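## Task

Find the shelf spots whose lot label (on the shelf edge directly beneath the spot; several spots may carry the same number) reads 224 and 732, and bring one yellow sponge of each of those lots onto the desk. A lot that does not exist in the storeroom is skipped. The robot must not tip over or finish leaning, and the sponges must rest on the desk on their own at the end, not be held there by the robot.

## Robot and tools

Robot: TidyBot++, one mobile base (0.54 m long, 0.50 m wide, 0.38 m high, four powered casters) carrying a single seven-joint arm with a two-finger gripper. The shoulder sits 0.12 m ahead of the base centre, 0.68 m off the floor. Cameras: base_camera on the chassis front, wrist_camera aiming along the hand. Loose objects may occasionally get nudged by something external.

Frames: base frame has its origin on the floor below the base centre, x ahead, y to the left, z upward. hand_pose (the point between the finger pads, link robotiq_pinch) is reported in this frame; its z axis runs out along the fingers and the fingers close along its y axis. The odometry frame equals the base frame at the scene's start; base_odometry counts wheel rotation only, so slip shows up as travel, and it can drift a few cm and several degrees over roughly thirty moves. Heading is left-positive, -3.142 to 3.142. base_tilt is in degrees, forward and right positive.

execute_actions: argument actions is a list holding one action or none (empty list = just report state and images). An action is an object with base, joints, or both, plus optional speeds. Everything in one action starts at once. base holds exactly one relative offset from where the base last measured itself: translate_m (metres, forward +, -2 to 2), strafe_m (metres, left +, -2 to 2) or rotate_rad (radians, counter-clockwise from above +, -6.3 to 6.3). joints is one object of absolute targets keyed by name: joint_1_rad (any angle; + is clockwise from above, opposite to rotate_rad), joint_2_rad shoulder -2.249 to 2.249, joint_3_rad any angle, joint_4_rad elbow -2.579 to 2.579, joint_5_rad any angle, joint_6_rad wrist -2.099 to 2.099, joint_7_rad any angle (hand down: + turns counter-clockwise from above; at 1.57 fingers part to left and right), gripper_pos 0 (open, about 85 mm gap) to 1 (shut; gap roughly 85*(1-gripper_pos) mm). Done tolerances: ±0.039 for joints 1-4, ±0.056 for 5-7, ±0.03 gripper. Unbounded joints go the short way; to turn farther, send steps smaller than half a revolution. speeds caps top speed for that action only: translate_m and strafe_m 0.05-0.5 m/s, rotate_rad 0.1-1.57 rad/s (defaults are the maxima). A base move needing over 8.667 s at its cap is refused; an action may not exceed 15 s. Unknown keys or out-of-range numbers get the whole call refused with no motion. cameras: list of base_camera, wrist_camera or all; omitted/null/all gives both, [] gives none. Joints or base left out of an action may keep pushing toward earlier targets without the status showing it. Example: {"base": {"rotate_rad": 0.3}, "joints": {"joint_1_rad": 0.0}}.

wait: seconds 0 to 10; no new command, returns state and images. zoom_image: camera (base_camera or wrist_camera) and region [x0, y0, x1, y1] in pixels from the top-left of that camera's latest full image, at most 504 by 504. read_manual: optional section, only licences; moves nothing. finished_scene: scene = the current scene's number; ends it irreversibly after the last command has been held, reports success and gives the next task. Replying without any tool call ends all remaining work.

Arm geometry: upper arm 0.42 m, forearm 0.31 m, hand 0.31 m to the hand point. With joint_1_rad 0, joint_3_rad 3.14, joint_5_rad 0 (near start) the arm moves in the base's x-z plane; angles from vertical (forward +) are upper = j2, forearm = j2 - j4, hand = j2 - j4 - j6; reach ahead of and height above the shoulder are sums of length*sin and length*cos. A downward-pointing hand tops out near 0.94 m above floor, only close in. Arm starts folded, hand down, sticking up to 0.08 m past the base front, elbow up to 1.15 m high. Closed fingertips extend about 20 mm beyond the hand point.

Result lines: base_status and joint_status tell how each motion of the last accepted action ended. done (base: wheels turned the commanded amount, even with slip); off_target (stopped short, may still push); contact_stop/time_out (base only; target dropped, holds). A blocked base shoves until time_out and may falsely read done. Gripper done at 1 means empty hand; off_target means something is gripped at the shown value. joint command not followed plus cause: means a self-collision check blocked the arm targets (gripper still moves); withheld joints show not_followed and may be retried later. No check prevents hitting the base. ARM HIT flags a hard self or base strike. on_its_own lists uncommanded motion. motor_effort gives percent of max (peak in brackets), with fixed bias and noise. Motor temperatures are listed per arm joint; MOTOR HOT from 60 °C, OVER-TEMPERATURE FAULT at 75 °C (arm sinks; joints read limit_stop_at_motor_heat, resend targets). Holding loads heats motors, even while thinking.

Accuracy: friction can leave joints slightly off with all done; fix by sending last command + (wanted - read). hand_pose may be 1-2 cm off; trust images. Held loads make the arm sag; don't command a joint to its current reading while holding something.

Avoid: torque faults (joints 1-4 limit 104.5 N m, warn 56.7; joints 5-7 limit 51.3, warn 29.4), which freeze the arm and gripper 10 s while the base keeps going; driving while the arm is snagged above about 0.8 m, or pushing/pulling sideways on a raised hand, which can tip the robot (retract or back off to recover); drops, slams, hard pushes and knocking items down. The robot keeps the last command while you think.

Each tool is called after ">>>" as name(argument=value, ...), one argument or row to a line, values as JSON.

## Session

>>> execute_actions(
  actions=[],
)

Scene clock: 0.00 s.
Motor temperatures (°C, as the motors report them): [35 30 30 31 43 44 41]
base_odometry: x=+0.000 y=+0.000 heading=+0.000 (m, m, rad; odometry frame)
base_tilt: forward=-0.1 right=+0.4 (deg)
base_status: not commanded
joint_positions: joint_1_rad=-0.010 joint_2_rad=-0.318 joint_3_rad=+3.161 joint_4_rad=-2.517 joint_5_rad=+0.053 joint_6_rad=-0.885 joint_7_rad=+1.559 gripper_pos=+0.000
joint_status: not commanded
motor_effort: joint_1_rad=+0 joint_2_rad=-4 joint_3_rad=+1 joint_4_rad=+16 joint_5_rad=+0 joint_6_rad=+1 joint_7_rad=+0 (%)
hand_pose: x=+0.2600 y=-0.0119 z=+0.5862 quat_wxyz=(+0.018, +0.999, +0.006, +0.029) (m; base frame)
pictures: base_camera, wrist_camera
Images, in order (width x height): base_camera 644x364, wrist_camera 644x476.

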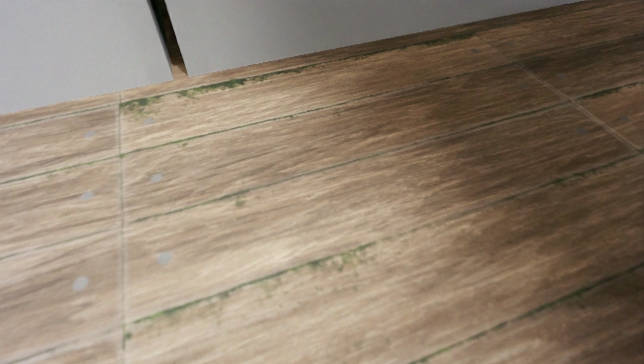

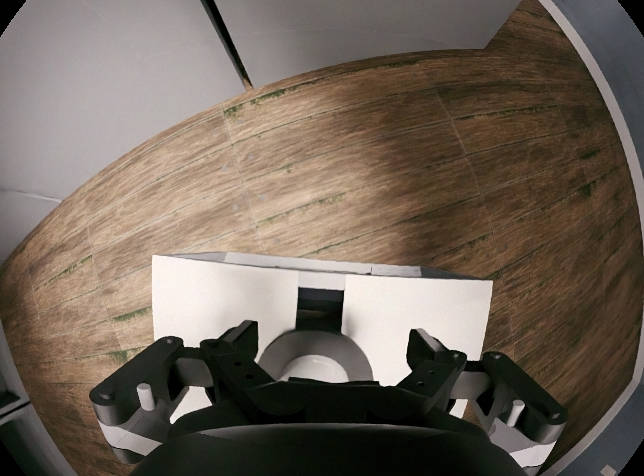

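>>> execute_actions(
  actions=[
    {"base":{"rotate_rad":2.0},"joints":{"joint_6_rad":0.5,"joint_3_rad":3.12,"joint_5_rad":-0.03,"joint_1_rad":0.01,"joint_7_rad":1.59}},
  ],
)

Scene clock: 6.13 s.
Motor temperatures (°C, as the motors report them): [35 30 30 31 43 44 41]
base_odometry: x=+0.000 y=+0.000 heading=+1.999 (m, m, rad; odometry frame)
base_tilt: forward=-0.3 right=+0.4 (deg)
base_status: done
joint_positions: joint_1_rad=-0.006 joint_2_rad=-0.318 joint_3_rad=+3.141 joint_4_rad=-2.514 joint_5_rad=-0.005 joint_6_rad=+0.499 joint_7_rad=+1.565 gripper_pos=+0.000
joint_status: all done
motor_effort: joint_1_rad=+0(2) joint_2_rad=-8(9) joint_3_rad=+1(2) joint_4_rad=+18(18) joint_5_rad=+0(1) joint_6_rad=+8(7) joint_7_rad=+0(1) (%)
hand_pose: x=+0.5512 y=+0.0039 z=+0.8583 quat_wxyz=(-0.005, +0.750, -0.002, +0.661) (m; base frame)
pictures: base_camera, wrist_camera
Images, in order (width x height): base_camera 644x364, wrist_camera 644x476.

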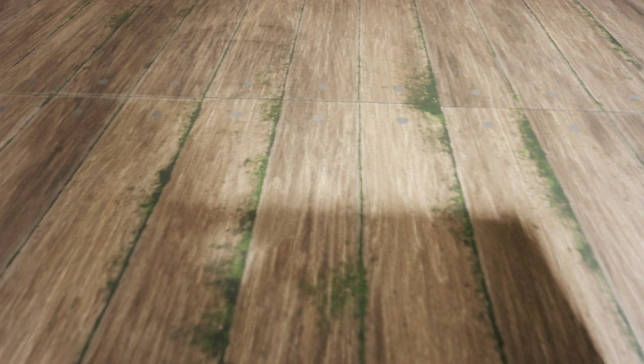

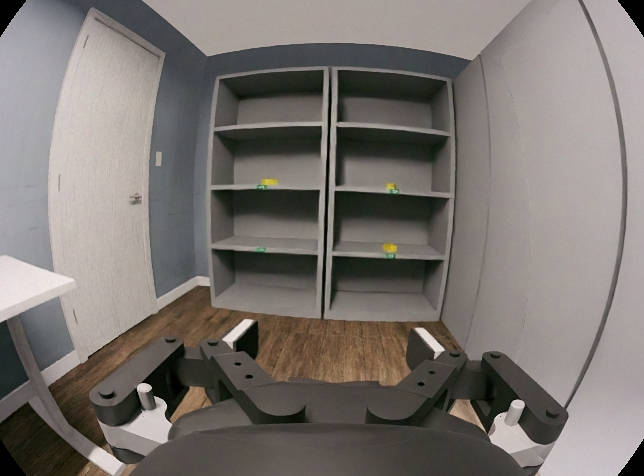

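>>> execute_actions(
  actions=[
    {"base":{"rotate_rad":-0.065}},
  ],
  cameras=[],
)

>>> execute_actions(
  actions=[
    {"base":{"translate_m":1.35}},
  ],
)

>>> zoom_image(
  camera="wrist_camera",
  region=[100, 140, 500, 350],
)

Scene clock: 9.47 s.
Motor temperatures (°C, as the motors report them): [35 30 30 31 43 44 41]
base_odometry: x=+0.000 y=+0.000 heading=+1.935 (m, m, rad; odometry frame)
base_tilt: forward=-0.2 right=+0.4 (deg)
base_status: done
joint_positions: joint_1_rad=-0.002 joint_2_rad=-0.318 joint_3_rad=+3.139 joint_4_rad=-2.514 joint_5_rad=-0.006 joint_6_rad=+0.499 joint_7_rad=+1.565 gripper_pos=+0.000
joint_status: not commanded
motor_effort: joint_1_rad=+0(1) joint_2_rad=-8(8) joint_3_rad=+1(3) joint_4_rad=+18(18) joint_5_rad=+0(0) joint_6_rad=+8(8) joint_7_rad=-1(0) (%)
hand_pose: x=+0.5512 y=+0.0023 z=+0.8583 quat_wxyz=(-0.004, +0.750, -0.003, +0.661) (m; base frame)
pictures: none
No camera images: the call's "cameras" was empty. Leave "cameras" out to get every camera's image.

Scene clock: 13.53 s.
Motor temperatures (°C, as the motors report them): [35 30 30 31 43 44 41]
base_odometry: x=-0.483 y=+1.261 heading=+1.936 (m, m, rad; odometry frame)
base_tilt: forward=-0.2 right=+0.4 (deg)
base_status: done
joint_positions: joint_1_rad=-0.002 joint_2_rad=-0.318 joint_3_rad=+3.139 joint_4_rad=-2.514 joint_5_rad=-0.006 joint_6_rad=+0.499 joint_7_rad=+1.565 gripper_pos=+0.000
joint_status: not commanded
motor_effort: joint_1_rad=-1(0) joint_2_rad=-8(10) joint_3_rad=+1(2) joint_4_rad=+18(18) joint_5_rad=+0(0) joint_6_rad=+8(8) joint_7_rad=+0(0) (%)
hand_pose: x=+0.5512 y=+0.0023 z=+0.8583 quat_wxyz=(-0.004, +0.750, -0.003, +0.661) (m; base frame)
pictures: base_camera, wrist_camera
Images, in order (width x height): base_camera 644x364, wrist_camera 644x476.

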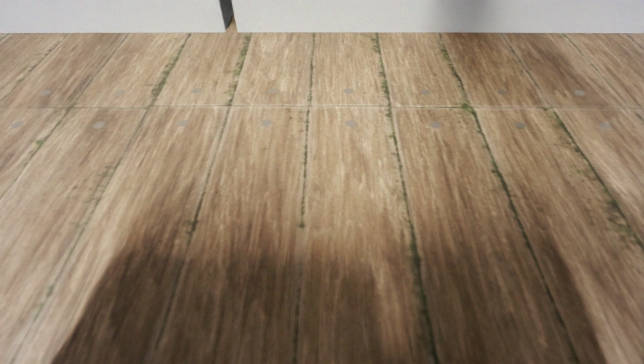

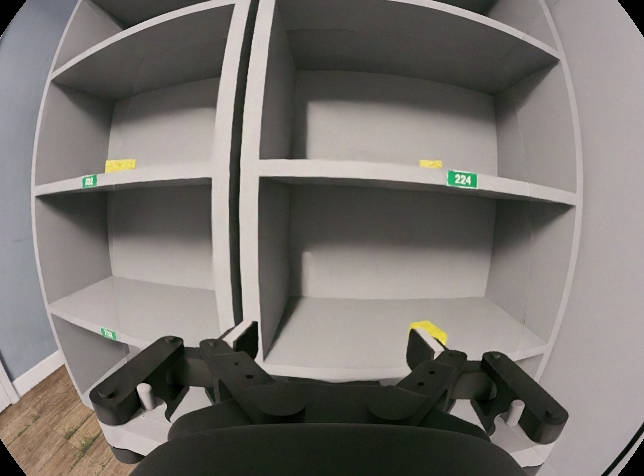

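Region (100, 140, 500, 350) of wrist_camera's 644x476 image, scaled by 1.260; it fills the top 265 rows of this view, and the rest is white.

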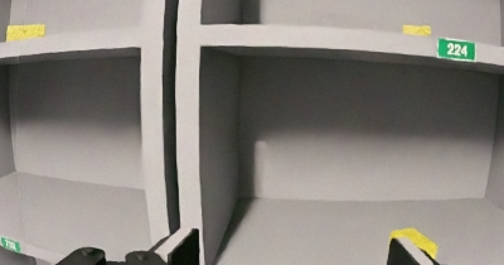

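>>> zoom_image(
  camera="wrist_camera",
  region=[70, 150, 150, 200],
)

>>> zoom_image(
  camera="wrist_camera",
  region=[70, 305, 150, 355],
)

>>> execute_actions(
  actions=[
    {"base":{"strafe_m":-0.27},"joints":{"joint_2_rad":-0.27,"joint_4_rad":-1.75,"joint_6_rad":-0.25}},
  ],
)

Region (70, 150, 150, 200) of wrist_camera's 644x476 image, scaled by 6.300; it fills the top 315 rows of this view, and the rest is white.

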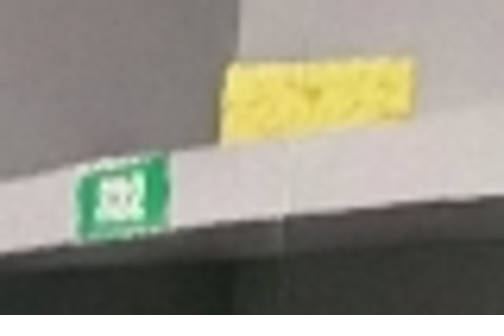

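Region (70, 305, 150, 355) of wrist_camera's 644x476 image, scaled by 6.300; it fills the top 315 rows of this view, and the rest is white.

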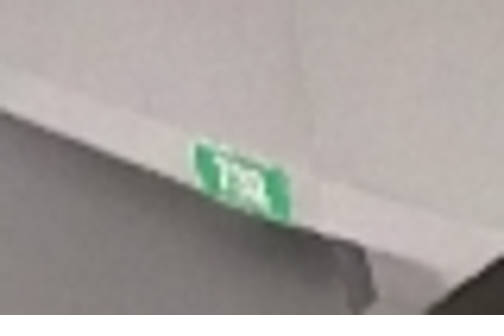

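Scene clock: 18.27 s.
Motor temperatures (°C, as the motors report them): [35 30 30 31 43 44 41]
base_odometry: x=-0.230 y=+1.358 heading=+1.936 (m, m, rad; odometry frame)
base_tilt: forward=-0.3 right=+0.4 (deg)
base_status: done
joint_positions: joint_1_rad=+0.000 joint_2_rad=-0.296 joint_3_rad=+3.138 joint_4_rad=-1.758 joint_5_rad=-0.006 joint_6_rad=-0.227 joint_7_rad=+1.565 gripper_pos=+0.000
joint_status: all done
motor_effort: joint_1_rad=+0(1) joint_2_rad=-12(12) joint_3_rad=+1(4) joint_4_rad=+22(22) joint_5_rad=+0(1) joint_6_rad=+8(7) joint_7_rad=-1(0) (%)
hand_pose: x=+0.6180 y=+0.0040 z=+1.0813 quat_wxyz=(-0.005, +0.748, -0.002, +0.664) (m; base frame)
pictures: base_camera, wrist_camera
Images, in order (width x height): base_camera 644x364, wrist_camera 644x476.

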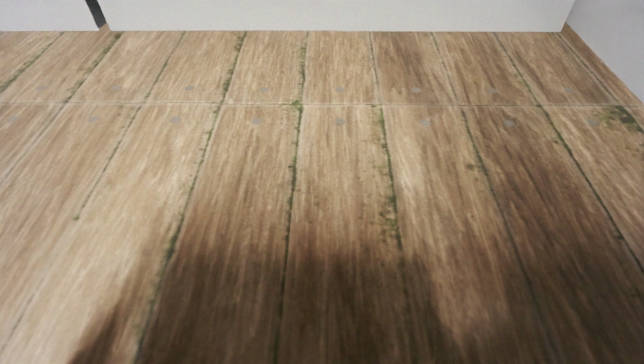

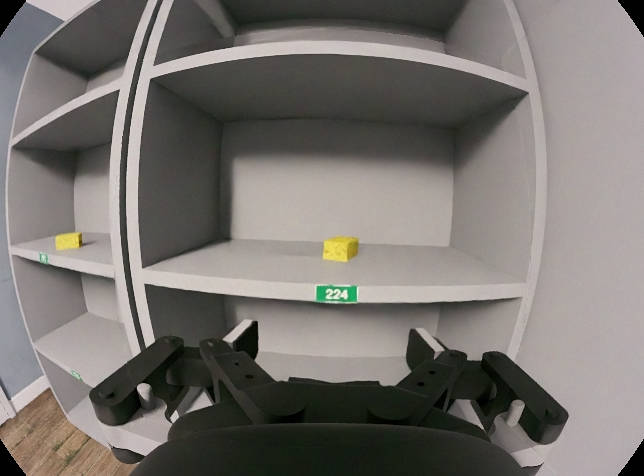

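>>> zoom_image(
  camera="wrist_camera",
  region=[300, 220, 380, 310],
)

Region (300, 220, 380, 310) of wrist_camera's 644x476 image, scaled by 5.600.

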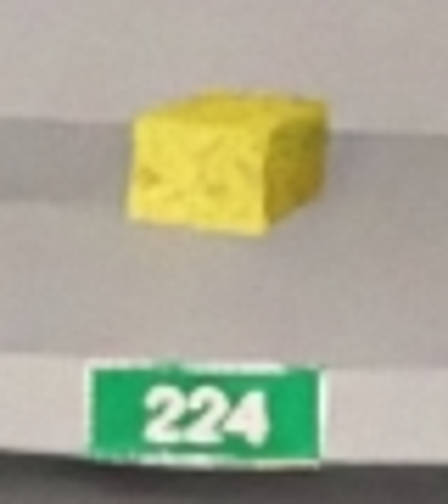

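>>> execute_actions(
  actions=[
    {"base":{"rotate_rad":-0.33}},
  ],
  cameras=[],
)

>>> execute_actions(
  actions=[
    {"base":{"strafe_m":0.41},"joints":{"joint_2_rad":0.21,"joint_4_rad":-1.23,"joint_6_rad":-0.41}},
  ],
  cameras=[],
)

>>> execute_actions(
  actions=[
    {"base":{"translate_m":0.22}},
  ],
)

Scene clock: 26.33 s.
Motor temperatures (°C, as the motors report them): [35 30 30 31 43 44 41]
base_odometry: x=-0.230 y=+1.358 heading=+1.607 (m, m, rad; odometry frame)
base_tilt: forward=-0.2 right=+0.5 (deg)
base_status: done
joint_positions: joint_1_rad=+0.005 joint_2_rad=-0.293 joint_3_rad=+3.134 joint_4_rad=-1.758 joint_5_rad=-0.006 joint_6_rad=-0.227 joint_7_rad=+1.565 gripper_pos=+0.000
joint_status: not commanded
motor_effort: joint_1_rad=+0(2) joint_2_rad=-12(14) joint_3_rad=+1(4) joint_4_rad=+21(22) joint_5_rad=+0(0) joint_6_rad=+8(8) joint_7_rad=-1(0) (%)
hand_pose: x=+0.6190 y=+0.0033 z=+1.0799 quat_wxyz=(-0.004, +0.749, -0.003, +0.663) (m; base frame)
pictures: none
No camera images: the call's "cameras" was empty. Leave "cameras" out to get every camera's image.

Scene clock: 28.53 s.
Motor temperatures (°C, as the motors report them): [35 30 30 31 43 44 41]
base_odometry: x=-0.640 y=+1.343 heading=+1.606 (m, m, rad; odometry frame)
base_tilt: forward=-0.1 right=+0.4 (deg)
base_status: done
joint_positions: joint_1_rad=+0.005 joint_2_rad=+0.202 joint_3_rad=+3.130 joint_4_rad=-1.243 joint_5_rad=-0.006 joint_6_rad=-0.388 joint_7_rad=+1.565 gripper_pos=+0.000
joint_status: all done
motor_effort: joint_1_rad=+0(3) joint_2_rad=-31(33) joint_3_rad=+1(4) joint_4_rad=+21(22) joint_5_rad=+0(1) joint_6_rad=+7(9) joint_7_rad=-1(0) (%)
hand_pose: x=+0.8158 y=+0.0055 z=+1.0530 quat_wxyz=(-0.007, +0.793, -0.002, +0.609) (m; base frame)
pictures: none
No camera images: the call's "cameras" was empty. Leave "cameras" out to get every camera's image.

Scene clock: 30.23 s.
Motor temperatures (°C, as the motors report them): [35 30 30 31 43 44 41]
base_odometry: x=-0.648 y=+1.563 heading=+1.607 (m, m, rad; odometry frame)
base_tilt: forward=-0.1 right=+0.4 (deg)
base_status: done
joint_positions: joint_1_rad=+0.005 joint_2_rad=+0.209 joint_3_rad=+3.130 joint_4_rad=-1.239 joint_5_rad=-0.006 joint_6_rad=-0.390 joint_7_rad=+1.565 gripper_pos=+0.000
joint_status: not commanded
motor_effort: joint_1_rad=+0(2) joint_2_rad=-32(35) joint_3_rad=+1(0) joint_4_rad=+21(22) joint_5_rad=+0(0) joint_6_rad=+7(8) joint_7_rad=-1(0) (%)
hand_pose: x=+0.8184 y=+0.0055 z=+1.0493 quat_wxyz=(-0.007, +0.795, -0.002, +0.606) (m; base frame)
pictures: base_camera, wrist_camera
Images, in order (width x height): base_camera 644x364, wrist_camera 644x476.

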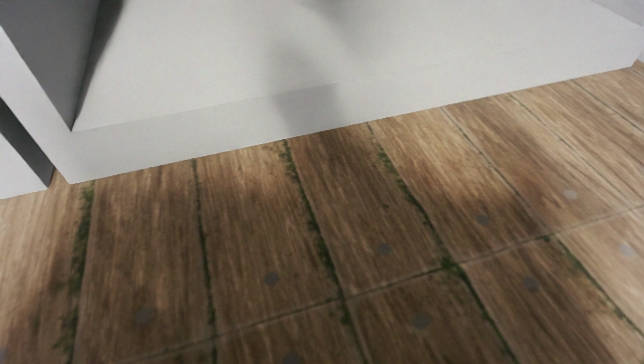

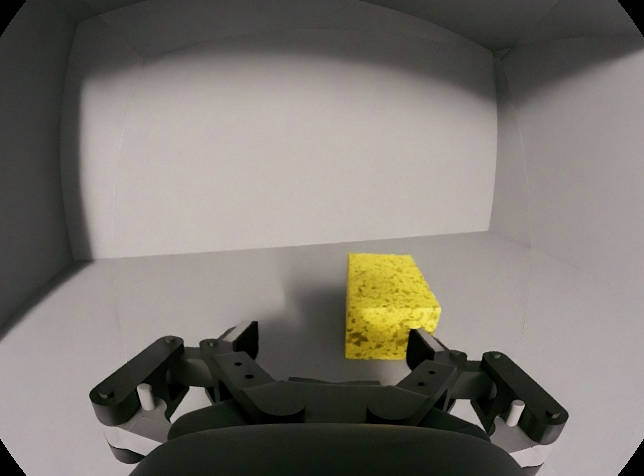

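>>> execute_actions(
  actions=[
    {"base":{"strafe_m":-0.038},"joints":{"joint_6_rad":-0.44},"speeds":{"strafe_m":0.1}},
  ],
  cameras=["wrist_camera"],
)

Scene clock: 32.70 s.
Motor temperatures (°C, as the motors report them): [35 30 30 31 43 44 41]
base_odometry: x=-0.610 y=+1.565 heading=+1.607 (m, m, rad; odometry frame)
base_tilt: forward=-0.2 right=+0.4 (deg)
base_status: done
joint_positions: joint_1_rad=+0.007 joint_2_rad=+0.209 joint_3_rad=+3.130 joint_4_rad=-1.239 joint_5_rad=-0.007 joint_6_rad=-0.420 joint_7_rad=+1.565 gripper_pos=+0.000
joint_status: all done
motor_effort: joint_1_rad=-1(3) joint_2_rad=-32(33) joint_3_rad=+1(3) joint_4_rad=+21(22) joint_5_rad=+0(0) joint_6_rad=+8(8) joint_7_rad=+0(1) (%)
hand_pose: x=+0.8158 y=+0.0045 z=+1.0407 quat_wxyz=(-0.007, +0.804, -0.003, +0.594) (m; base frame)
pictures: wrist_camera
Images, in order (width x height): wrist_camera 644x476.

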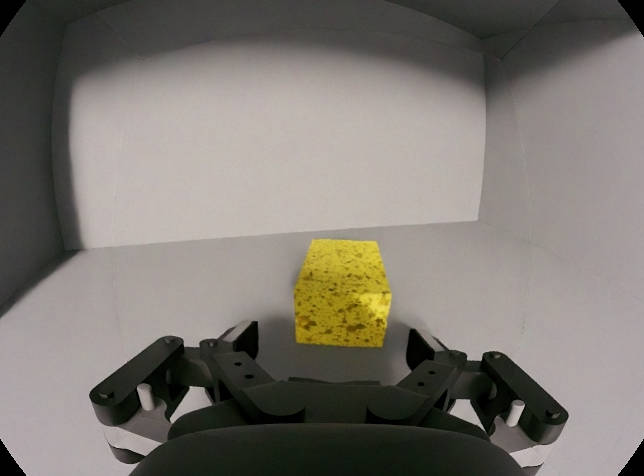

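>>> execute_actions(
  actions=[
    {"base":{"strafe_m":-0.006},"joints":{"joint_2_rad":0.235}},
  ],
  cameras=[],
)

>>> execute_actions(
  actions=[
    {"base":{"translate_m":0.08},"speeds":{"translate_m":0.1}},
  ],
  cameras=["wrist_camera"],
)

Scene clock: 35.63 s.
Motor temperatures (°C, as the motors report them): [35 30 30 31 43 44 41]
base_odometry: x=-0.604 y=+1.565 heading=+1.607 (m, m, rad; odometry frame)
base_tilt: forward=-0.2 right=+0.5 (deg)
base_status: done
joint_positions: joint_1_rad=+0.008 joint_2_rad=+0.218 joint_3_rad=+3.130 joint_4_rad=-1.238 joint_5_rad=-0.007 joint_6_rad=-0.420 joint_7_rad=+1.565 gripper_pos=+0.000
joint_status: all done
motor_effort: joint_1_rad=+0(5) joint_2_rad=-32(33) joint_3_rad=+1(2) joint_4_rad=+21(22) joint_5_rad=+0(1) joint_6_rad=+7(7) joint_7_rad=+0(0) (%)
hand_pose: x=+0.8190 y=+0.0034 z=+1.0347 quat_wxyz=(-0.006, +0.807, -0.003, +0.591) (m; base frame)
pictures: none
No camera images: the call's "cameras" was empty. Leave "cameras" out to get every camera's image.

Scene clock: 37.03 s.
Motor temperatures (°C, as the motors report them): [35 30 30 31 43 44 41]
base_odometry: x=-0.607 y=+1.645 heading=+1.607 (m, m, rad; odometry frame)
base_tilt: forward=-0.1 right=+0.4 (deg)
base_status: done
joint_positions: joint_1_rad=+0.008 joint_2_rad=+0.224 joint_3_rad=+3.130 joint_4_rad=-1.238 joint_5_rad=-0.007 joint_6_rad=-0.421 joint_7_rad=+1.565 gripper_pos=+0.000
joint_status: not commanded
motor_effort: joint_1_rad=+0(1) joint_2_rad=-32(34) joint_3_rad=+1(0) joint_4_rad=+21(23) joint_5_rad=+0(0) joint_6_rad=+6(8) joint_7_rad=+0(0) (%)
hand_pose: x=+0.8209 y=+0.0034 z=+1.0311 quat_wxyz=(-0.006, +0.808, -0.004, +0.589) (m; base frame)
pictures: wrist_camera
Images, in order (width x height): wrist_camera 644x476.

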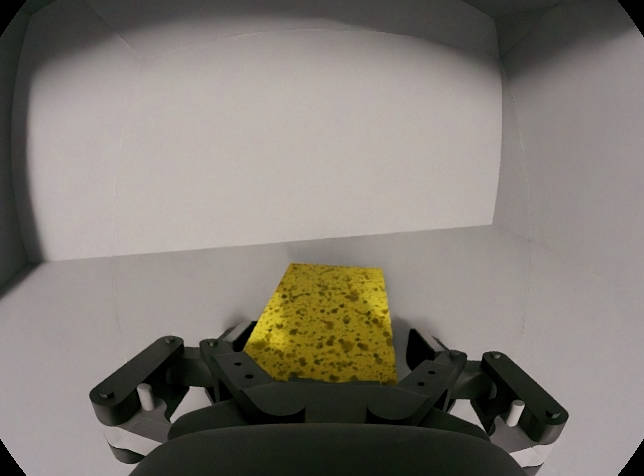

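>>> execute_actions(
  actions=[
    {"joints":{"gripper_pos":1}},
  ],
  cameras=[],
)

>>> execute_actions(
  actions=[
    {"joints":{"joint_2_rad":0.14}},
  ],
  cameras=["wrist_camera"],
)

>>> execute_actions(
  actions=[
    {"base":{"translate_m":-0.5}},
  ],
  cameras=[],
)

>>> execute_actions(
  actions=[
    {"base":{"rotate_rad":0.4},"joints":{"joint_2_rad":-0.3,"joint_4_rad":-2.3,"joint_6_rad":0.15}},
  ],
)

Scene clock: 41.87 s.
Motor temperatures (°C, as the motors report them): [35 31 30 31 43 44 41]
base_odometry: x=-0.607 y=+1.645 heading=+1.607 (m, m, rad; odometry frame)
base_tilt: forward=-0.2 right=+0.5 (deg)
base_status: not commanded
joint_positions: joint_1_rad=+0.008 joint_2_rad=+0.224 joint_3_rad=+3.130 joint_4_rad=-1.231 joint_5_rad=-0.007 joint_6_rad=-0.421 joint_7_rad=+1.565 gripper_pos=+0.371
joint_status: gripper_pos off_target (ended at +0.371, target +1.000)
motor_effort: joint_1_rad=+0(1) joint_2_rad=-32(33) joint_3_rad=+1(1) joint_4_rad=+21(22) joint_5_rad=+0(0) joint_6_rad=+7(8) joint_7_rad=-1(1) (%)
hand_pose: x=+0.8216 y=+0.0034 z=+1.0343 quat_wxyz=(-0.007, +0.807, -0.004, +0.591) (m; base frame)
pictures: none
No camera images: the call's "cameras" was empty. Leave "cameras" out to get every camera's image.

Scene clock: 42.90 s.
Motor temperatures (°C, as the motors report them): [35 31 30 31 43 44 41]
base_odometry: x=-0.607 y=+1.645 heading=+1.607 (m, m, rad; odometry frame)
base_tilt: forward=-0.1 right=+0.5 (deg)
base_status: not commanded
joint_positions: joint_1_rad=+0.008 joint_2_rad=+0.149 joint_3_rad=+3.130 joint_4_rad=-1.231 joint_5_rad=-0.007 joint_6_rad=-0.421 joint_7_rad=+1.565 gripper_pos=+0.371
joint_status: all done
motor_effort: joint_1_rad=+0(0) joint_2_rad=-29(34) joint_3_rad=+1(1) joint_4_rad=+21(23) joint_5_rad=+0(0) joint_6_rad=+7(7) joint_7_rad=-1(0) (%)
hand_pose: x=+0.7930 y=+0.0036 z=+1.0863 quat_wxyz=(-0.006, +0.784, -0.003, +0.621) (m; base frame)
pictures: wrist_camera
Images, in order (width x height): wrist_camera 644x476.

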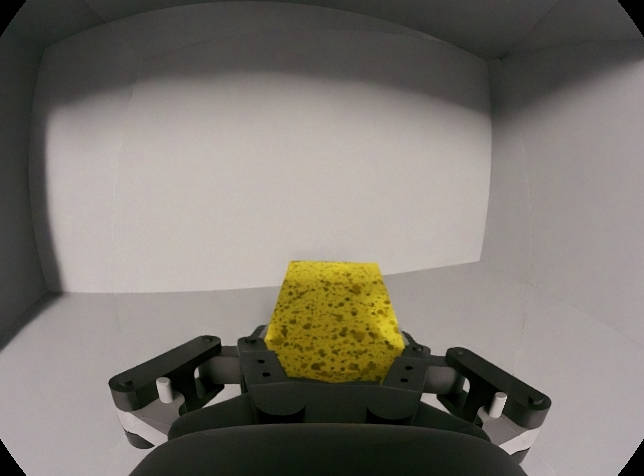

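Scene clock: 45.40 s.
Motor temperatures (°C, as the motors report them): [35 31 30 31 43 44 41]
base_odometry: x=-0.588 y=+1.146 heading=+1.607 (m, m, rad; odometry frame)
base_tilt: forward=-0.2 right=+0.3 (deg)
base_status: done
joint_positions: joint_1_rad=+0.009 joint_2_rad=+0.140 joint_3_rad=+3.129 joint_4_rad=-1.231 joint_5_rad=-0.008 joint_6_rad=-0.423 joint_7_rad=+1.565 gripper_pos=+0.371
joint_status: not commanded
motor_effort: joint_1_rad=+0(3) joint_2_rad=-29(34) joint_3_rad=+1(4) joint_4_rad=+21(23) joint_5_rad=+0(0) joint_6_rad=+9(8) joint_7_rad=-1(0) (%)
hand_pose: x=+0.7893 y=+0.0038 z=+1.0916 quat_wxyz=(-0.007, +0.782, -0.003, +0.624) (m; base frame)
pictures: none
No camera images: the call's "cameras" was empty. Leave "cameras" out to get every camera's image.

Scene clock: 47.77 s.
Motor temperatures (°C, as the motors report them): [35 31 30 31 43 44 41]
base_odometry: x=-0.588 y=+1.146 heading=+2.007 (m, m, rad; odometry frame)
base_tilt: forward=-0.2 right=+0.5 (deg)
base_status: done
joint_positions: joint_1_rad=+0.000 joint_2_rad=-0.277 joint_3_rad=+3.119 joint_4_rad=-2.293 joint_5_rad=-0.008 joint_6_rad=+0.126 joint_7_rad=+1.565 gripper_pos=+0.371
joint_status: all done
motor_effort: joint_1_rad=+0(5) joint_2_rad=-11(30) joint_3_rad=+2(5) joint_4_rad=+20(21) joint_5_rad=+0(1) joint_6_rad=+7(8) joint_7_rad=-1(1) (%)
hand_pose: x=+0.5828 y=+0.0120 z=+0.8535 quat_wxyz=(-0.007, +0.810, +0.005, +0.586) (m; base frame)
pictures: base_camera, wrist_camera
Images, in order (width x height): base_camera 644x364, wrist_camera 644x476.

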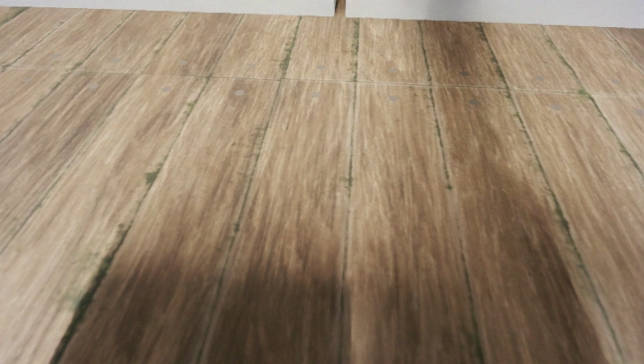

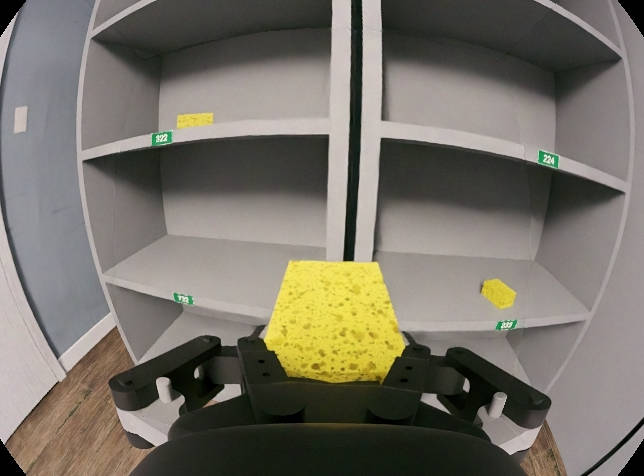

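>>> zoom_image(
  camera="wrist_camera",
  region=[150, 280, 220, 320],
)

>>> zoom_image(
  camera="wrist_camera",
  region=[470, 275, 550, 340],
)

>>> execute_actions(
  actions=[
    {"base":{"rotate_rad":2.4},"joints":{"joint_6_rad":0.3},"speeds":{"rotate_rad":1.2}},
  ],
)

Region (150, 280, 220, 320) of wrist_camera's 644x476 image, scaled by 7.200; it fills the top 288 rows of this view, and the rest is white.

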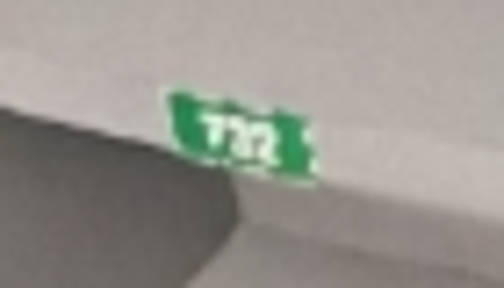

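Region (470, 275, 550, 340) of wrist_camera's 644x476 image, scaled by 6.300; it fills the top 410 rows of this view, and the rest is white.

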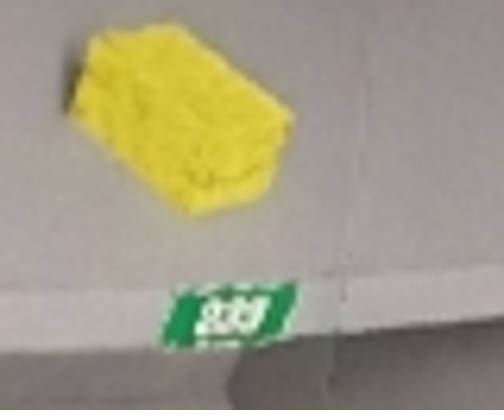

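Scene clock: 55.70 s.
Motor temperatures (°C, as the motors report them): [35 31 30 31 43 44 41]
base_odometry: x=-0.588 y=+1.146 heading=-1.877 (m, m, rad; odometry frame)
base_tilt: forward=-0.2 right=+0.5 (deg)
base_status: done
joint_positions: joint_1_rad=+0.001 joint_2_rad=-0.281 joint_3_rad=+3.119 joint_4_rad=-2.295 joint_5_rad=-0.008 joint_6_rad=+0.291 joint_7_rad=+1.565 gripper_pos=+0.371
joint_status: all done
motor_effort: joint_1_rad=+0(2) joint_2_rad=-11(12) joint_3_rad=+2(3) joint_4_rad=+20(21) joint_5_rad=+0(0) joint_6_rad=+8(8) joint_7_rad=+0(1) (%)
hand_pose: x=+0.5937 y=+0.0115 z=+0.9039 quat_wxyz=(-0.008, +0.759, +0.004, +0.651) (m; base frame)
pictures: base_camera, wrist_camera
Images, in order (width x height): base_camera 644x364, wrist_camera 644x476.

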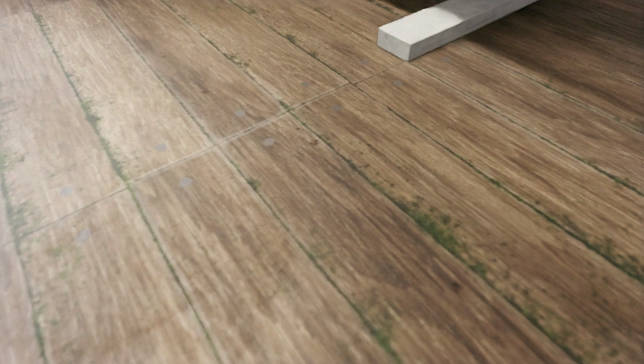

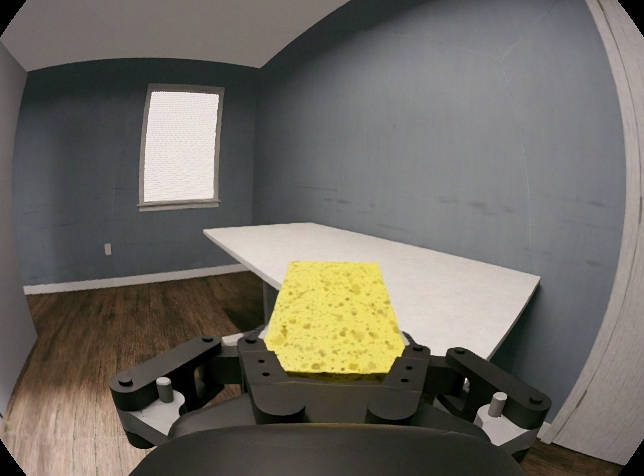

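>>> execute_actions(
  actions=[
    {"base":{"rotate_rad":-0.22},"joints":{"joint_2_rad":0.3,"joint_4_rad":-1.8,"joint_6_rad":0.29}},
  ],
  cameras=[],
)

>>> execute_actions(
  actions=[
    {"base":{"translate_m":0.34}},
  ],
  cameras=[],
)

>>> execute_actions(
  actions=[
    {"joints":{"joint_2_rad":0.43,"joint_6_rad":0.385}},
  ],
)

Scene clock: 60.60 s.
Motor temperatures (°C, as the motors report them): [35 31 30 31 43 44 41]
base_odometry: x=-0.588 y=+1.146 heading=-2.096 (m, m, rad; odometry frame)
base_tilt: forward=-0.2 right=+0.5 (deg)
base_status: done
joint_positions: joint_1_rad=+0.004 joint_2_rad=+0.290 joint_3_rad=+3.119 joint_4_rad=-1.813 joint_5_rad=-0.008 joint_6_rad=+0.291 joint_7_rad=+1.565 gripper_pos=+0.371
joint_status: all done
motor_effort: joint_1_rad=-1(1) joint_2_rad=-32(34) joint_3_rad=+1(3) joint_4_rad=+19(21) joint_5_rad=+0(0) joint_6_rad=+7(8) joint_7_rad=+0(1) (%)
hand_pose: x=+0.8121 y=+0.0112 z=+0.8515 quat_wxyz=(-0.011, +0.787, -0.001, +0.617) (m; base frame)
pictures: none
No camera images: the call's "cameras" was empty. Leave "cameras" out to get every camera's image.

Scene clock: 62.63 s.
Motor temperatures (°C, as the motors report them): [35 31 30 31 43 44 41]
base_odometry: x=-0.758 y=+0.851 heading=-2.095 (m, m, rad; odometry frame)
base_tilt: forward=-0.1 right=+0.4 (deg)
base_status: done
joint_positions: joint_1_rad=+0.004 joint_2_rad=+0.295 joint_3_rad=+3.119 joint_4_rad=-1.807 joint_5_rad=-0.008 joint_6_rad=+0.291 joint_7_rad=+1.565 gripper_pos=+0.371
joint_status: not commanded
motor_effort: joint_1_rad=+0(1) joint_2_rad=-32(36) joint_3_rad=+1(0) joint_4_rad=+19(20) joint_5_rad=+0(0) joint_6_rad=+8(8) joint_7_rad=+0(0) (%)
hand_pose: x=+0.8142 y=+0.0112 z=+0.8513 quat_wxyz=(-0.011, +0.787, -0.001, +0.617) (m; base frame)
pictures: none
No camera images: the call's "cameras" was empty. Leave "cameras" out to get every camera's image.

Scene clock: 63.70 s.
Motor temperatures (°C, as the motors report them): [35 31 30 31 43 44 41]
base_odometry: x=-0.758 y=+0.851 heading=-2.095 (m, m, rad; odometry frame)
base_tilt: forward=-0.2 right=+0.4 (deg)
base_status: not commanded
joint_positions: joint_1_rad=+0.004 joint_2_rad=+0.425 joint_3_rad=+3.119 joint_4_rad=-1.807 joint_5_rad=-0.008 joint_6_rad=+0.361 joint_7_rad=+1.565 gripper_pos=+0.371
joint_status: all done
motor_effort: joint_1_rad=+0(0) joint_2_rad=-35(38) joint_3_rad=+1(0) joint_4_rad=+17(19) joint_5_rad=+0(0) joint_6_rad=+7(8) joint_7_rad=+0(0) (%)
hand_pose: x=+0.8375 y=+0.0109 z=+0.7800 quat_wxyz=(-0.011, +0.805, -0.002, +0.593) (m; base frame)
pictures: base_camera, wrist_camera
Images, in order (width x height): base_camera 644x364, wrist_camera 644x476.

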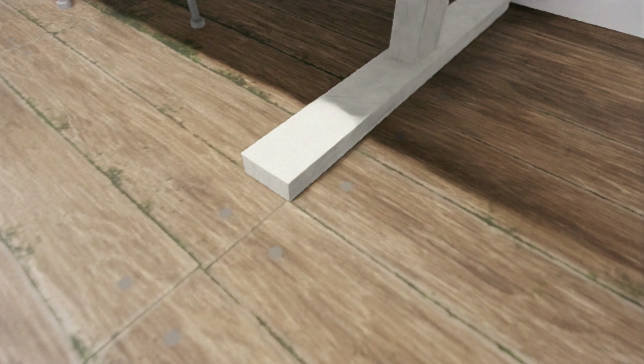

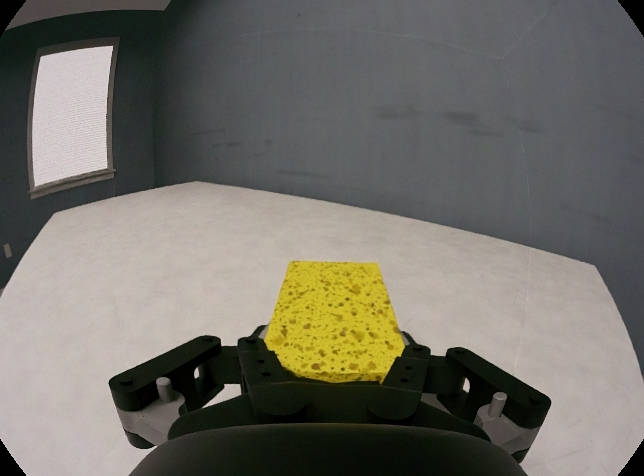

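>>> execute_actions(
  actions=[
    {"joints":{"joint_2_rad":0.47,"joint_6_rad":0.41}},
  ],
  cameras=[],
)

Scene clock: 65.67 s.
Motor temperatures (°C, as the motors report them): [35 31 30 31 43 44 41]
base_odometry: x=-0.758 y=+0.851 heading=-2.095 (m, m, rad; odometry frame)
base_tilt: forward=-0.1 right=+0.3 (deg)
base_status: not commanded
joint_positions: joint_1_rad=+0.004 joint_2_rad=+0.454 joint_3_rad=+3.119 joint_4_rad=-1.807 joint_5_rad=-0.008 joint_6_rad=+0.387 joint_7_rad=+1.565 gripper_pos=+0.371
joint_status: all done
motor_effort: joint_1_rad=+0(0) joint_2_rad=-36(38) joint_3_rad=+0(0) joint_4_rad=+17(18) joint_5_rad=+0(0) joint_6_rad=+8(9) joint_7_rad=+0(1) (%)
hand_pose: x=+0.8426 y=+0.0108 z=+0.7670 quat_wxyz=(-0.011, +0.806, -0.003, +0.592) (m; base frame)
pictures: none
No camera images: the call's "cameras" was empty. Leave "cameras" out to get every camera's image.

>>> execute_actions(
  actions=[
    {"joints":{"joint_2_rad":0.485}},
  ],
  cameras=[],
)

>>> execute_actions(
  actions=[
    {"joints":{"gripper_pos":0}},
  ],
  cameras=["wrist_camera"],
)

>>> execute_actions(
  actions=[
    {"base":{"translate_m":-0.25},"joints":{"joint_2_rad":0.3}},
  ],
  cameras=["wrist_camera"],
)

>>> execute_actions(
  actions=[
    {"base":{"rotate_rad":1.0},"joints":{"joint_2_rad":-0.35,"joint_4_rad":-2.4,"joint_6_rad":0.4,"joint_3_rad":3.16}},
  ],
)

Scene clock: 71.37 s.
Motor temperatures (°C, as the motors report them): [35 31 30 31 43 44 41]
base_odometry: x=-0.758 y=+0.851 heading=-2.095 (m, m, rad; odometry frame)
base_tilt: forward=-0.2 right=+0.4 (deg)
base_status: not commanded
joint_positions: joint_1_rad=+0.004 joint_2_rad=+0.461 joint_3_rad=+3.119 joint_4_rad=-1.807 joint_5_rad=-0.008 joint_6_rad=+0.391 joint_7_rad=+1.565 gripper_pos=+0.371
joint_status: all done
motor_effort: joint_1_rad=-1(0) joint_2_rad=-35(38) joint_3_rad=+1(0) joint_4_rad=+17(18) joint_5_rad=+0(0) joint_6_rad=+8(7) joint_7_rad=+0(0) (%)
hand_pose: x=+0.8438 y=+0.0108 z=+0.7632 quat_wxyz=(-0.011, +0.807, -0.003, +0.591) (m; base frame)
pictures: none
No camera images: the call's "cameras" was empty. Leave "cameras" out to get every camera's image.

Scene clock: 72.47 s.
Motor temperatures (°C, as the motors report them): [35 31 30 31 43 44 41]
base_odometry: x=-0.758 y=+0.851 heading=-2.095 (m, m, rad; odometry frame)
base_tilt: forward=-0.2 right=+0.5 (deg)
base_status: not commanded
joint_positions: joint_1_rad=+0.004 joint_2_rad=+0.462 joint_3_rad=+3.119 joint_4_rad=-1.807 joint_5_rad=-0.008 joint_6_rad=+0.391 joint_7_rad=+1.565 gripper_pos=+0.000
joint_status: all done
motor_effort: joint_1_rad=+0(1) joint_2_rad=-36(37) joint_3_rad=+1(0) joint_4_rad=+17(17) joint_5_rad=+0(0) joint_6_rad=+8(8) joint_7_rad=+0(1) (%)
hand_pose: x=+0.8439 y=+0.0108 z=+0.7630 quat_wxyz=(-0.011, +0.807, -0.003, +0.591) (m; base frame)
pictures: wrist_camera
Images, in order (width x height): wrist_camera 644x476.

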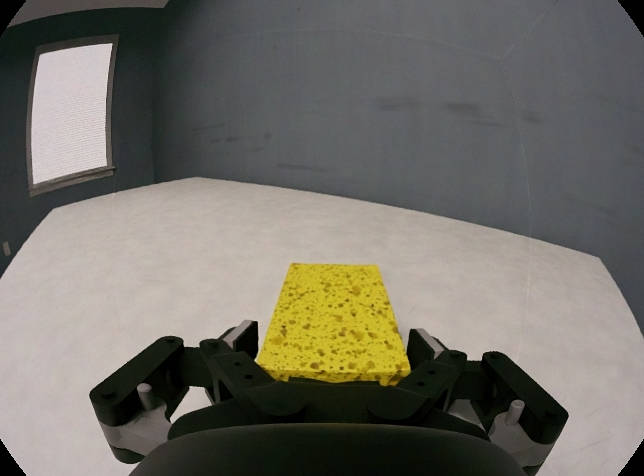

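Scene clock: 74.33 s.
Motor temperatures (°C, as the motors report them): [35 31 30 31 43 44 41]
base_odometry: x=-0.633 y=+1.068 heading=-2.095 (m, m, rad; odometry frame)
base_tilt: forward=-0.2 right=+0.4 (deg)
base_status: done
joint_positions: joint_1_rad=+0.006 joint_2_rad=+0.300 joint_3_rad=+3.119 joint_4_rad=-1.803 joint_5_rad=-0.008 joint_6_rad=+0.393 joint_7_rad=+1.565 gripper_pos=+0.000
joint_status: all done
motor_effort: joint_1_rad=-1(6) joint_2_rad=-33(41) joint_3_rad=+1(3) joint_4_rad=+19(20) joint_5_rad=+0(0) joint_6_rad=+7(8) joint_7_rad=+0(0) (%)
hand_pose: x=+0.8221 y=+0.0094 z=+0.8814 quat_wxyz=(-0.010, +0.754, -0.002, +0.656) (m; base frame)
pictures: wrist_camera
Images, in order (width x height): wrist_camera 644x476.

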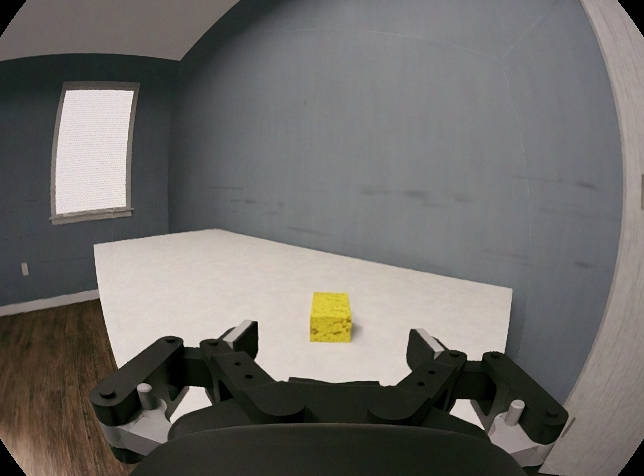

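Scene clock: 76.43 s.
Motor temperatures (°C, as the motors report them): [35 31 30 31 43 44 41]
base_odometry: x=-0.633 y=+1.068 heading=-1.096 (m, m, rad; odometry frame)
base_tilt: forward=-0.2 right=+0.4 (deg)
base_status: done
joint_positions: joint_1_rad=+0.003 joint_2_rad=-0.333 joint_3_rad=+3.134 joint_4_rad=-2.392 joint_5_rad=-0.008 joint_6_rad=+0.393 joint_7_rad=+1.565 gripper_pos=+0.000
joint_status: all done
motor_effort: joint_1_rad=-1(5) joint_2_rad=-9(35) joint_3_rad=+1(2) joint_4_rad=+19(22) joint_5_rad=+0(1) joint_6_rad=+7(9) joint_7_rad=-1(0) (%)
hand_pose: x=+0.5688 y=+0.0026 z=+0.9024 quat_wxyz=(-0.004, +0.740, -0.004, +0.673) (m; base frame)
pictures: base_camera, wrist_camera
Images, in order (width x height): base_camera 644x364, wrist_camera 644x476.

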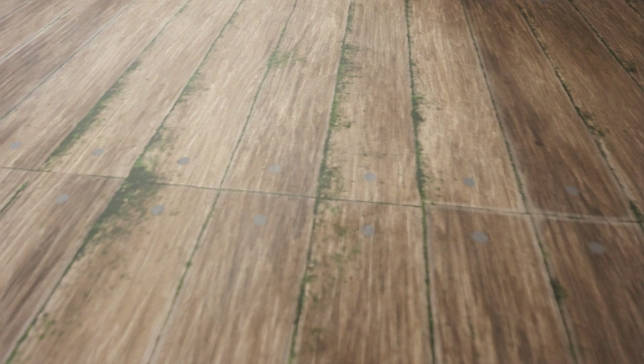

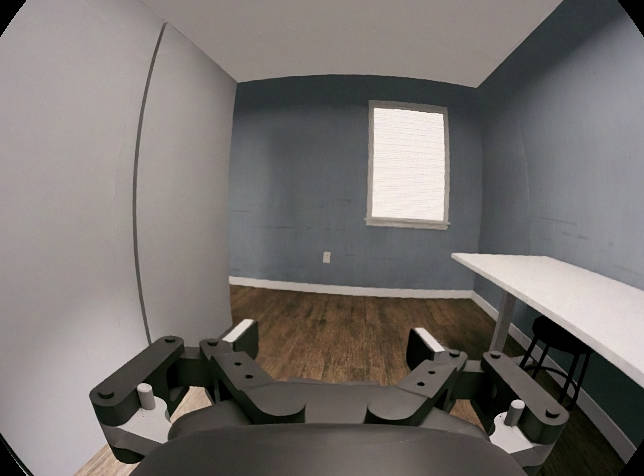

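>>> execute_actions(
  actions=[
    {"base":{"translate_m":2.0}},
  ],
  cameras=[],
)

>>> execute_actions(
  actions=[
    {"base":{"translate_m":0.4},"joints":{"joint_1_rad":-1.4}},
  ],
)

Scene clock: 85.13 s.
Motor temperatures (°C, as the motors report them): [35 31 30 31 43 44 41]
base_odometry: x=+0.284 y=-0.710 heading=-1.095 (m, m, rad; odometry frame)
base_tilt: forward=-0.2 right=+0.4 (deg)
base_status: done
joint_positions: joint_1_rad=+0.003 joint_2_rad=-0.337 joint_3_rad=+3.135 joint_4_rad=-2.393 joint_5_rad=-0.008 joint_6_rad=+0.393 joint_7_rad=+1.565 gripper_pos=+0.000
joint_status: not commanded
motor_effort: joint_1_rad=+0(0) joint_2_rad=-9(11) joint_3_rad=+1(2) joint_4_rad=+19(20) joint_5_rad=+0(0) joint_6_rad=+8(8) joint_7_rad=-1(0) (%)
hand_pose: x=+0.5679 y=+0.0023 z=+0.9034 quat_wxyz=(-0.003, +0.739, -0.004, +0.674) (m; base frame)
pictures: none
No camera images: the call's "cameras" was empty. Leave "cameras" out to get every camera's image.

Scene clock: 87.80 s.
Motor temperatures (°C, as the motors report them): [35 31 30 31 43 44 41]
base_odometry: x=+0.468 y=-1.065 heading=-1.094 (m, m, rad; odometry frame)
base_tilt: forward=-0.2 right=+0.4 (deg)
base_status: done
joint_positions: joint_1_rad=-1.384 joint_2_rad=-0.339 joint_3_rad=+3.140 joint_4_rad=-2.394 joint_5_rad=-0.008 joint_6_rad=+0.393 joint_7_rad=+1.565 gripper_pos=+0.000
joint_status: all done
motor_effort: joint_1_rad=-1(1) joint_2_rad=-8(12) joint_3_rad=+1(2) joint_4_rad=+19(20) joint_5_rad=+0(0) joint_6_rad=+8(8) joint_7_rad=-1(1) (%)
hand_pose: x=+0.2010 y=+0.4407 z=+0.9043 quat_wxyz=(-0.433, +0.572, +0.467, +0.517) (m; base frame)
pictures: base_camera, wrist_camera
Images, in order (width x height): base_camera 644x364, wrist_camera 644x476.

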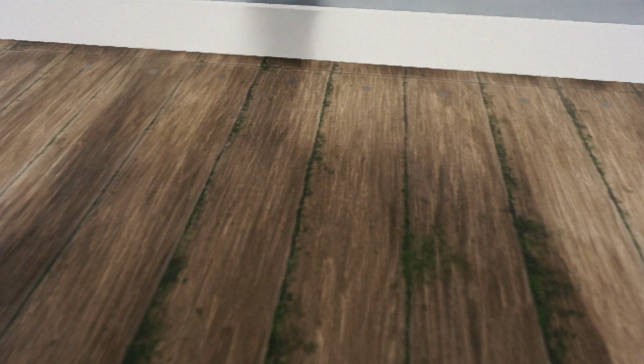

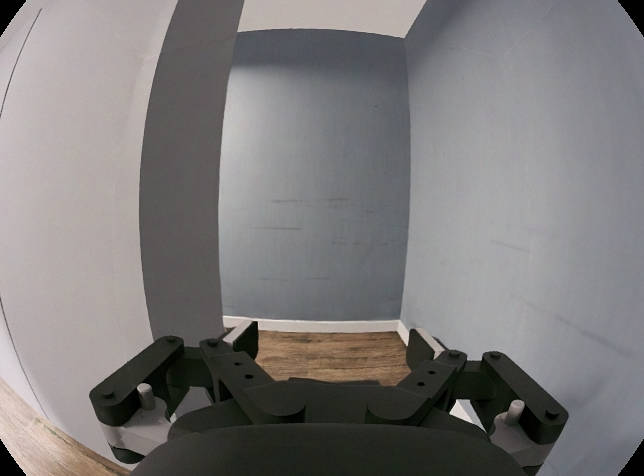

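>>> execute_actions(
  actions=[
    {"base":{"rotate_rad":-1.72},"joints":{"joint_1_rad":0.015,"joint_2_rad":-0.65,"joint_4_rad":-2.57,"joint_6_rad":-0.1}},
  ],
  cameras=[],
)

>>> execute_actions(
  actions=[
    {"base":{"strafe_m":0.36}},
  ],
)

Scene clock: 97.37 s.
Motor temperatures (°C, as the motors report them): [35 31 30 31 43 44 41]
base_odometry: x=+0.468 y=-1.065 heading=-2.814 (m, m, rad; odometry frame)
base_tilt: forward=-0.3 right=+0.5 (deg)
base_status: done
joint_positions: joint_1_rad=-0.002 joint_2_rad=-0.626 joint_3_rad=+3.146 joint_4_rad=-2.558 joint_5_rad=-0.008 joint_6_rad=-0.078 joint_7_rad=+1.565 gripper_pos=+0.000
joint_status: all done
motor_effort: joint_1_rad=+0(1) joint_2_rad=+1(9) joint_3_rad=+2(3) joint_4_rad=+20(19) joint_5_rad=+0(1) joint_6_rad=+7(9) joint_7_rad=+0(0) (%)
hand_pose: x=+0.4485 y=+0.0007 z=+0.7794 quat_wxyz=(-0.005, +0.844, -0.007, +0.536) (m; base frame)
pictures: none
No camera images: the call's "cameras" was empty. Leave "cameras" out to get every camera's image.

Scene clock: 99.43 s.
Motor temperatures (°C, as the motors report them): [35 31 30 31 43 44 41]
base_odometry: x=+0.583 y=-1.406 heading=-2.815 (m, m, rad; odometry frame)
base_tilt: forward=-0.2 right=+0.4 (deg)
base_status: done
joint_positions: joint_1_rad=-0.002 joint_2_rad=-0.626 joint_3_rad=+3.146 joint_4_rad=-2.558 joint_5_rad=-0.008 joint_6_rad=-0.078 joint_7_rad=+1.565 gripper_pos=+0.000
joint_status: not commanded
motor_effort: joint_1_rad=+0(1) joint_2_rad=+1(1) joint_3_rad=+2(3) joint_4_rad=+20(20) joint_5_rad=+0(0) joint_6_rad=+7(8) joint_7_rad=+0(0) (%)
hand_pose: x=+0.4484 y=+0.0006 z=+0.7795 quat_wxyz=(-0.005, +0.844, -0.007, +0.536) (m; base frame)
pictures: base_camera, wrist_camera
Images, in order (width x height): base_camera 644x364, wrist_camera 644x476.

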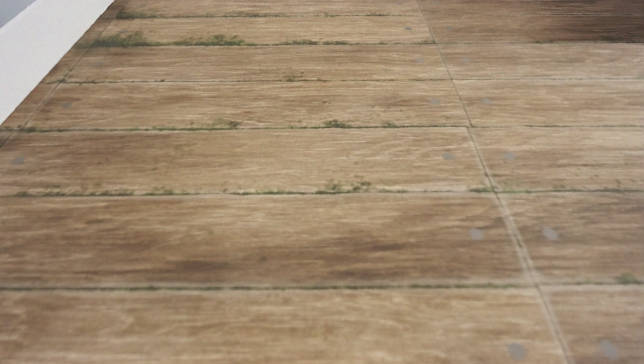

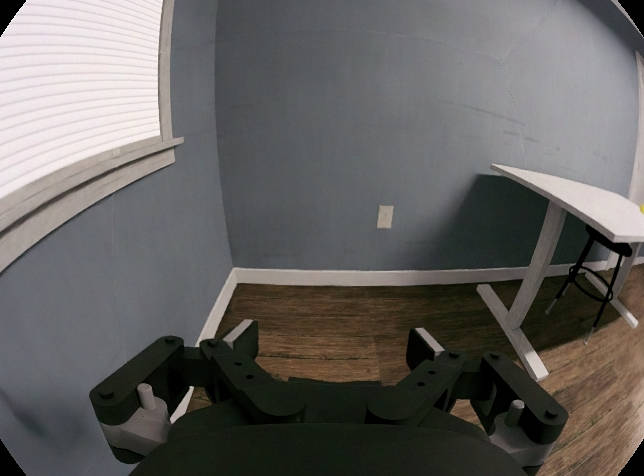

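>>> execute_actions(
  actions=[
    {"base":{"translate_m":-1.6}},
  ],
)

Scene clock: 105.33 s.
Motor temperatures (°C, as the motors report them): [35 31 30 31 43 44 41]
base_odometry: x=+2.099 y=-0.893 heading=-2.815 (m, m, rad; odometry frame)
base_tilt: forward=-0.3 right=+0.3 (deg)
base_status: done
joint_positions: joint_1_rad=-0.002 joint_2_rad=-0.634 joint_3_rad=+3.146 joint_4_rad=-2.561 joint_5_rad=-0.008 joint_6_rad=-0.079 joint_7_rad=+1.565 gripper_pos=+0.000
joint_status: not commanded
motor_effort: joint_1_rad=+0(0) joint_2_rad=+1(3) joint_3_rad=+2(2) joint_4_rad=+20(20) joint_5_rad=+0(0) joint_6_rad=+7(7) joint_7_rad=-1(1) (%)
hand_pose: x=+0.4466 y=+0.0006 z=+0.7800 quat_wxyz=(-0.005, +0.843, -0.007, +0.538) (m; base frame)
pictures: base_camera, wrist_camera
Images, in order (width x height): base_camera 644x364, wrist_camera 644x476.

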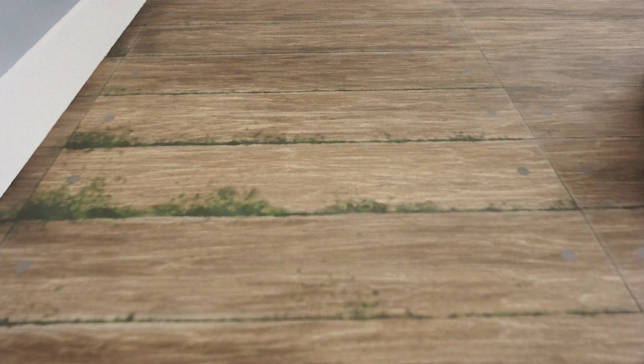

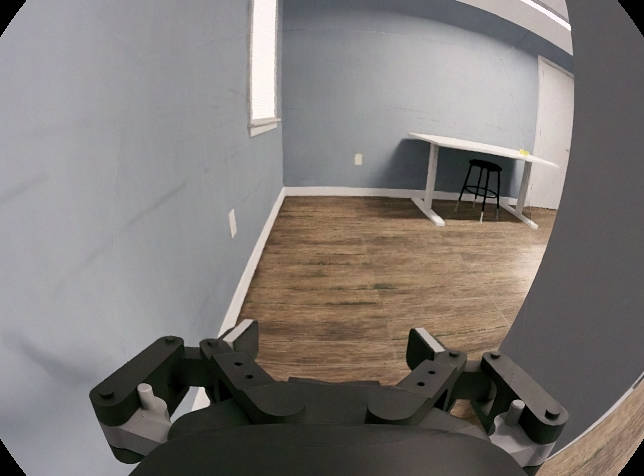

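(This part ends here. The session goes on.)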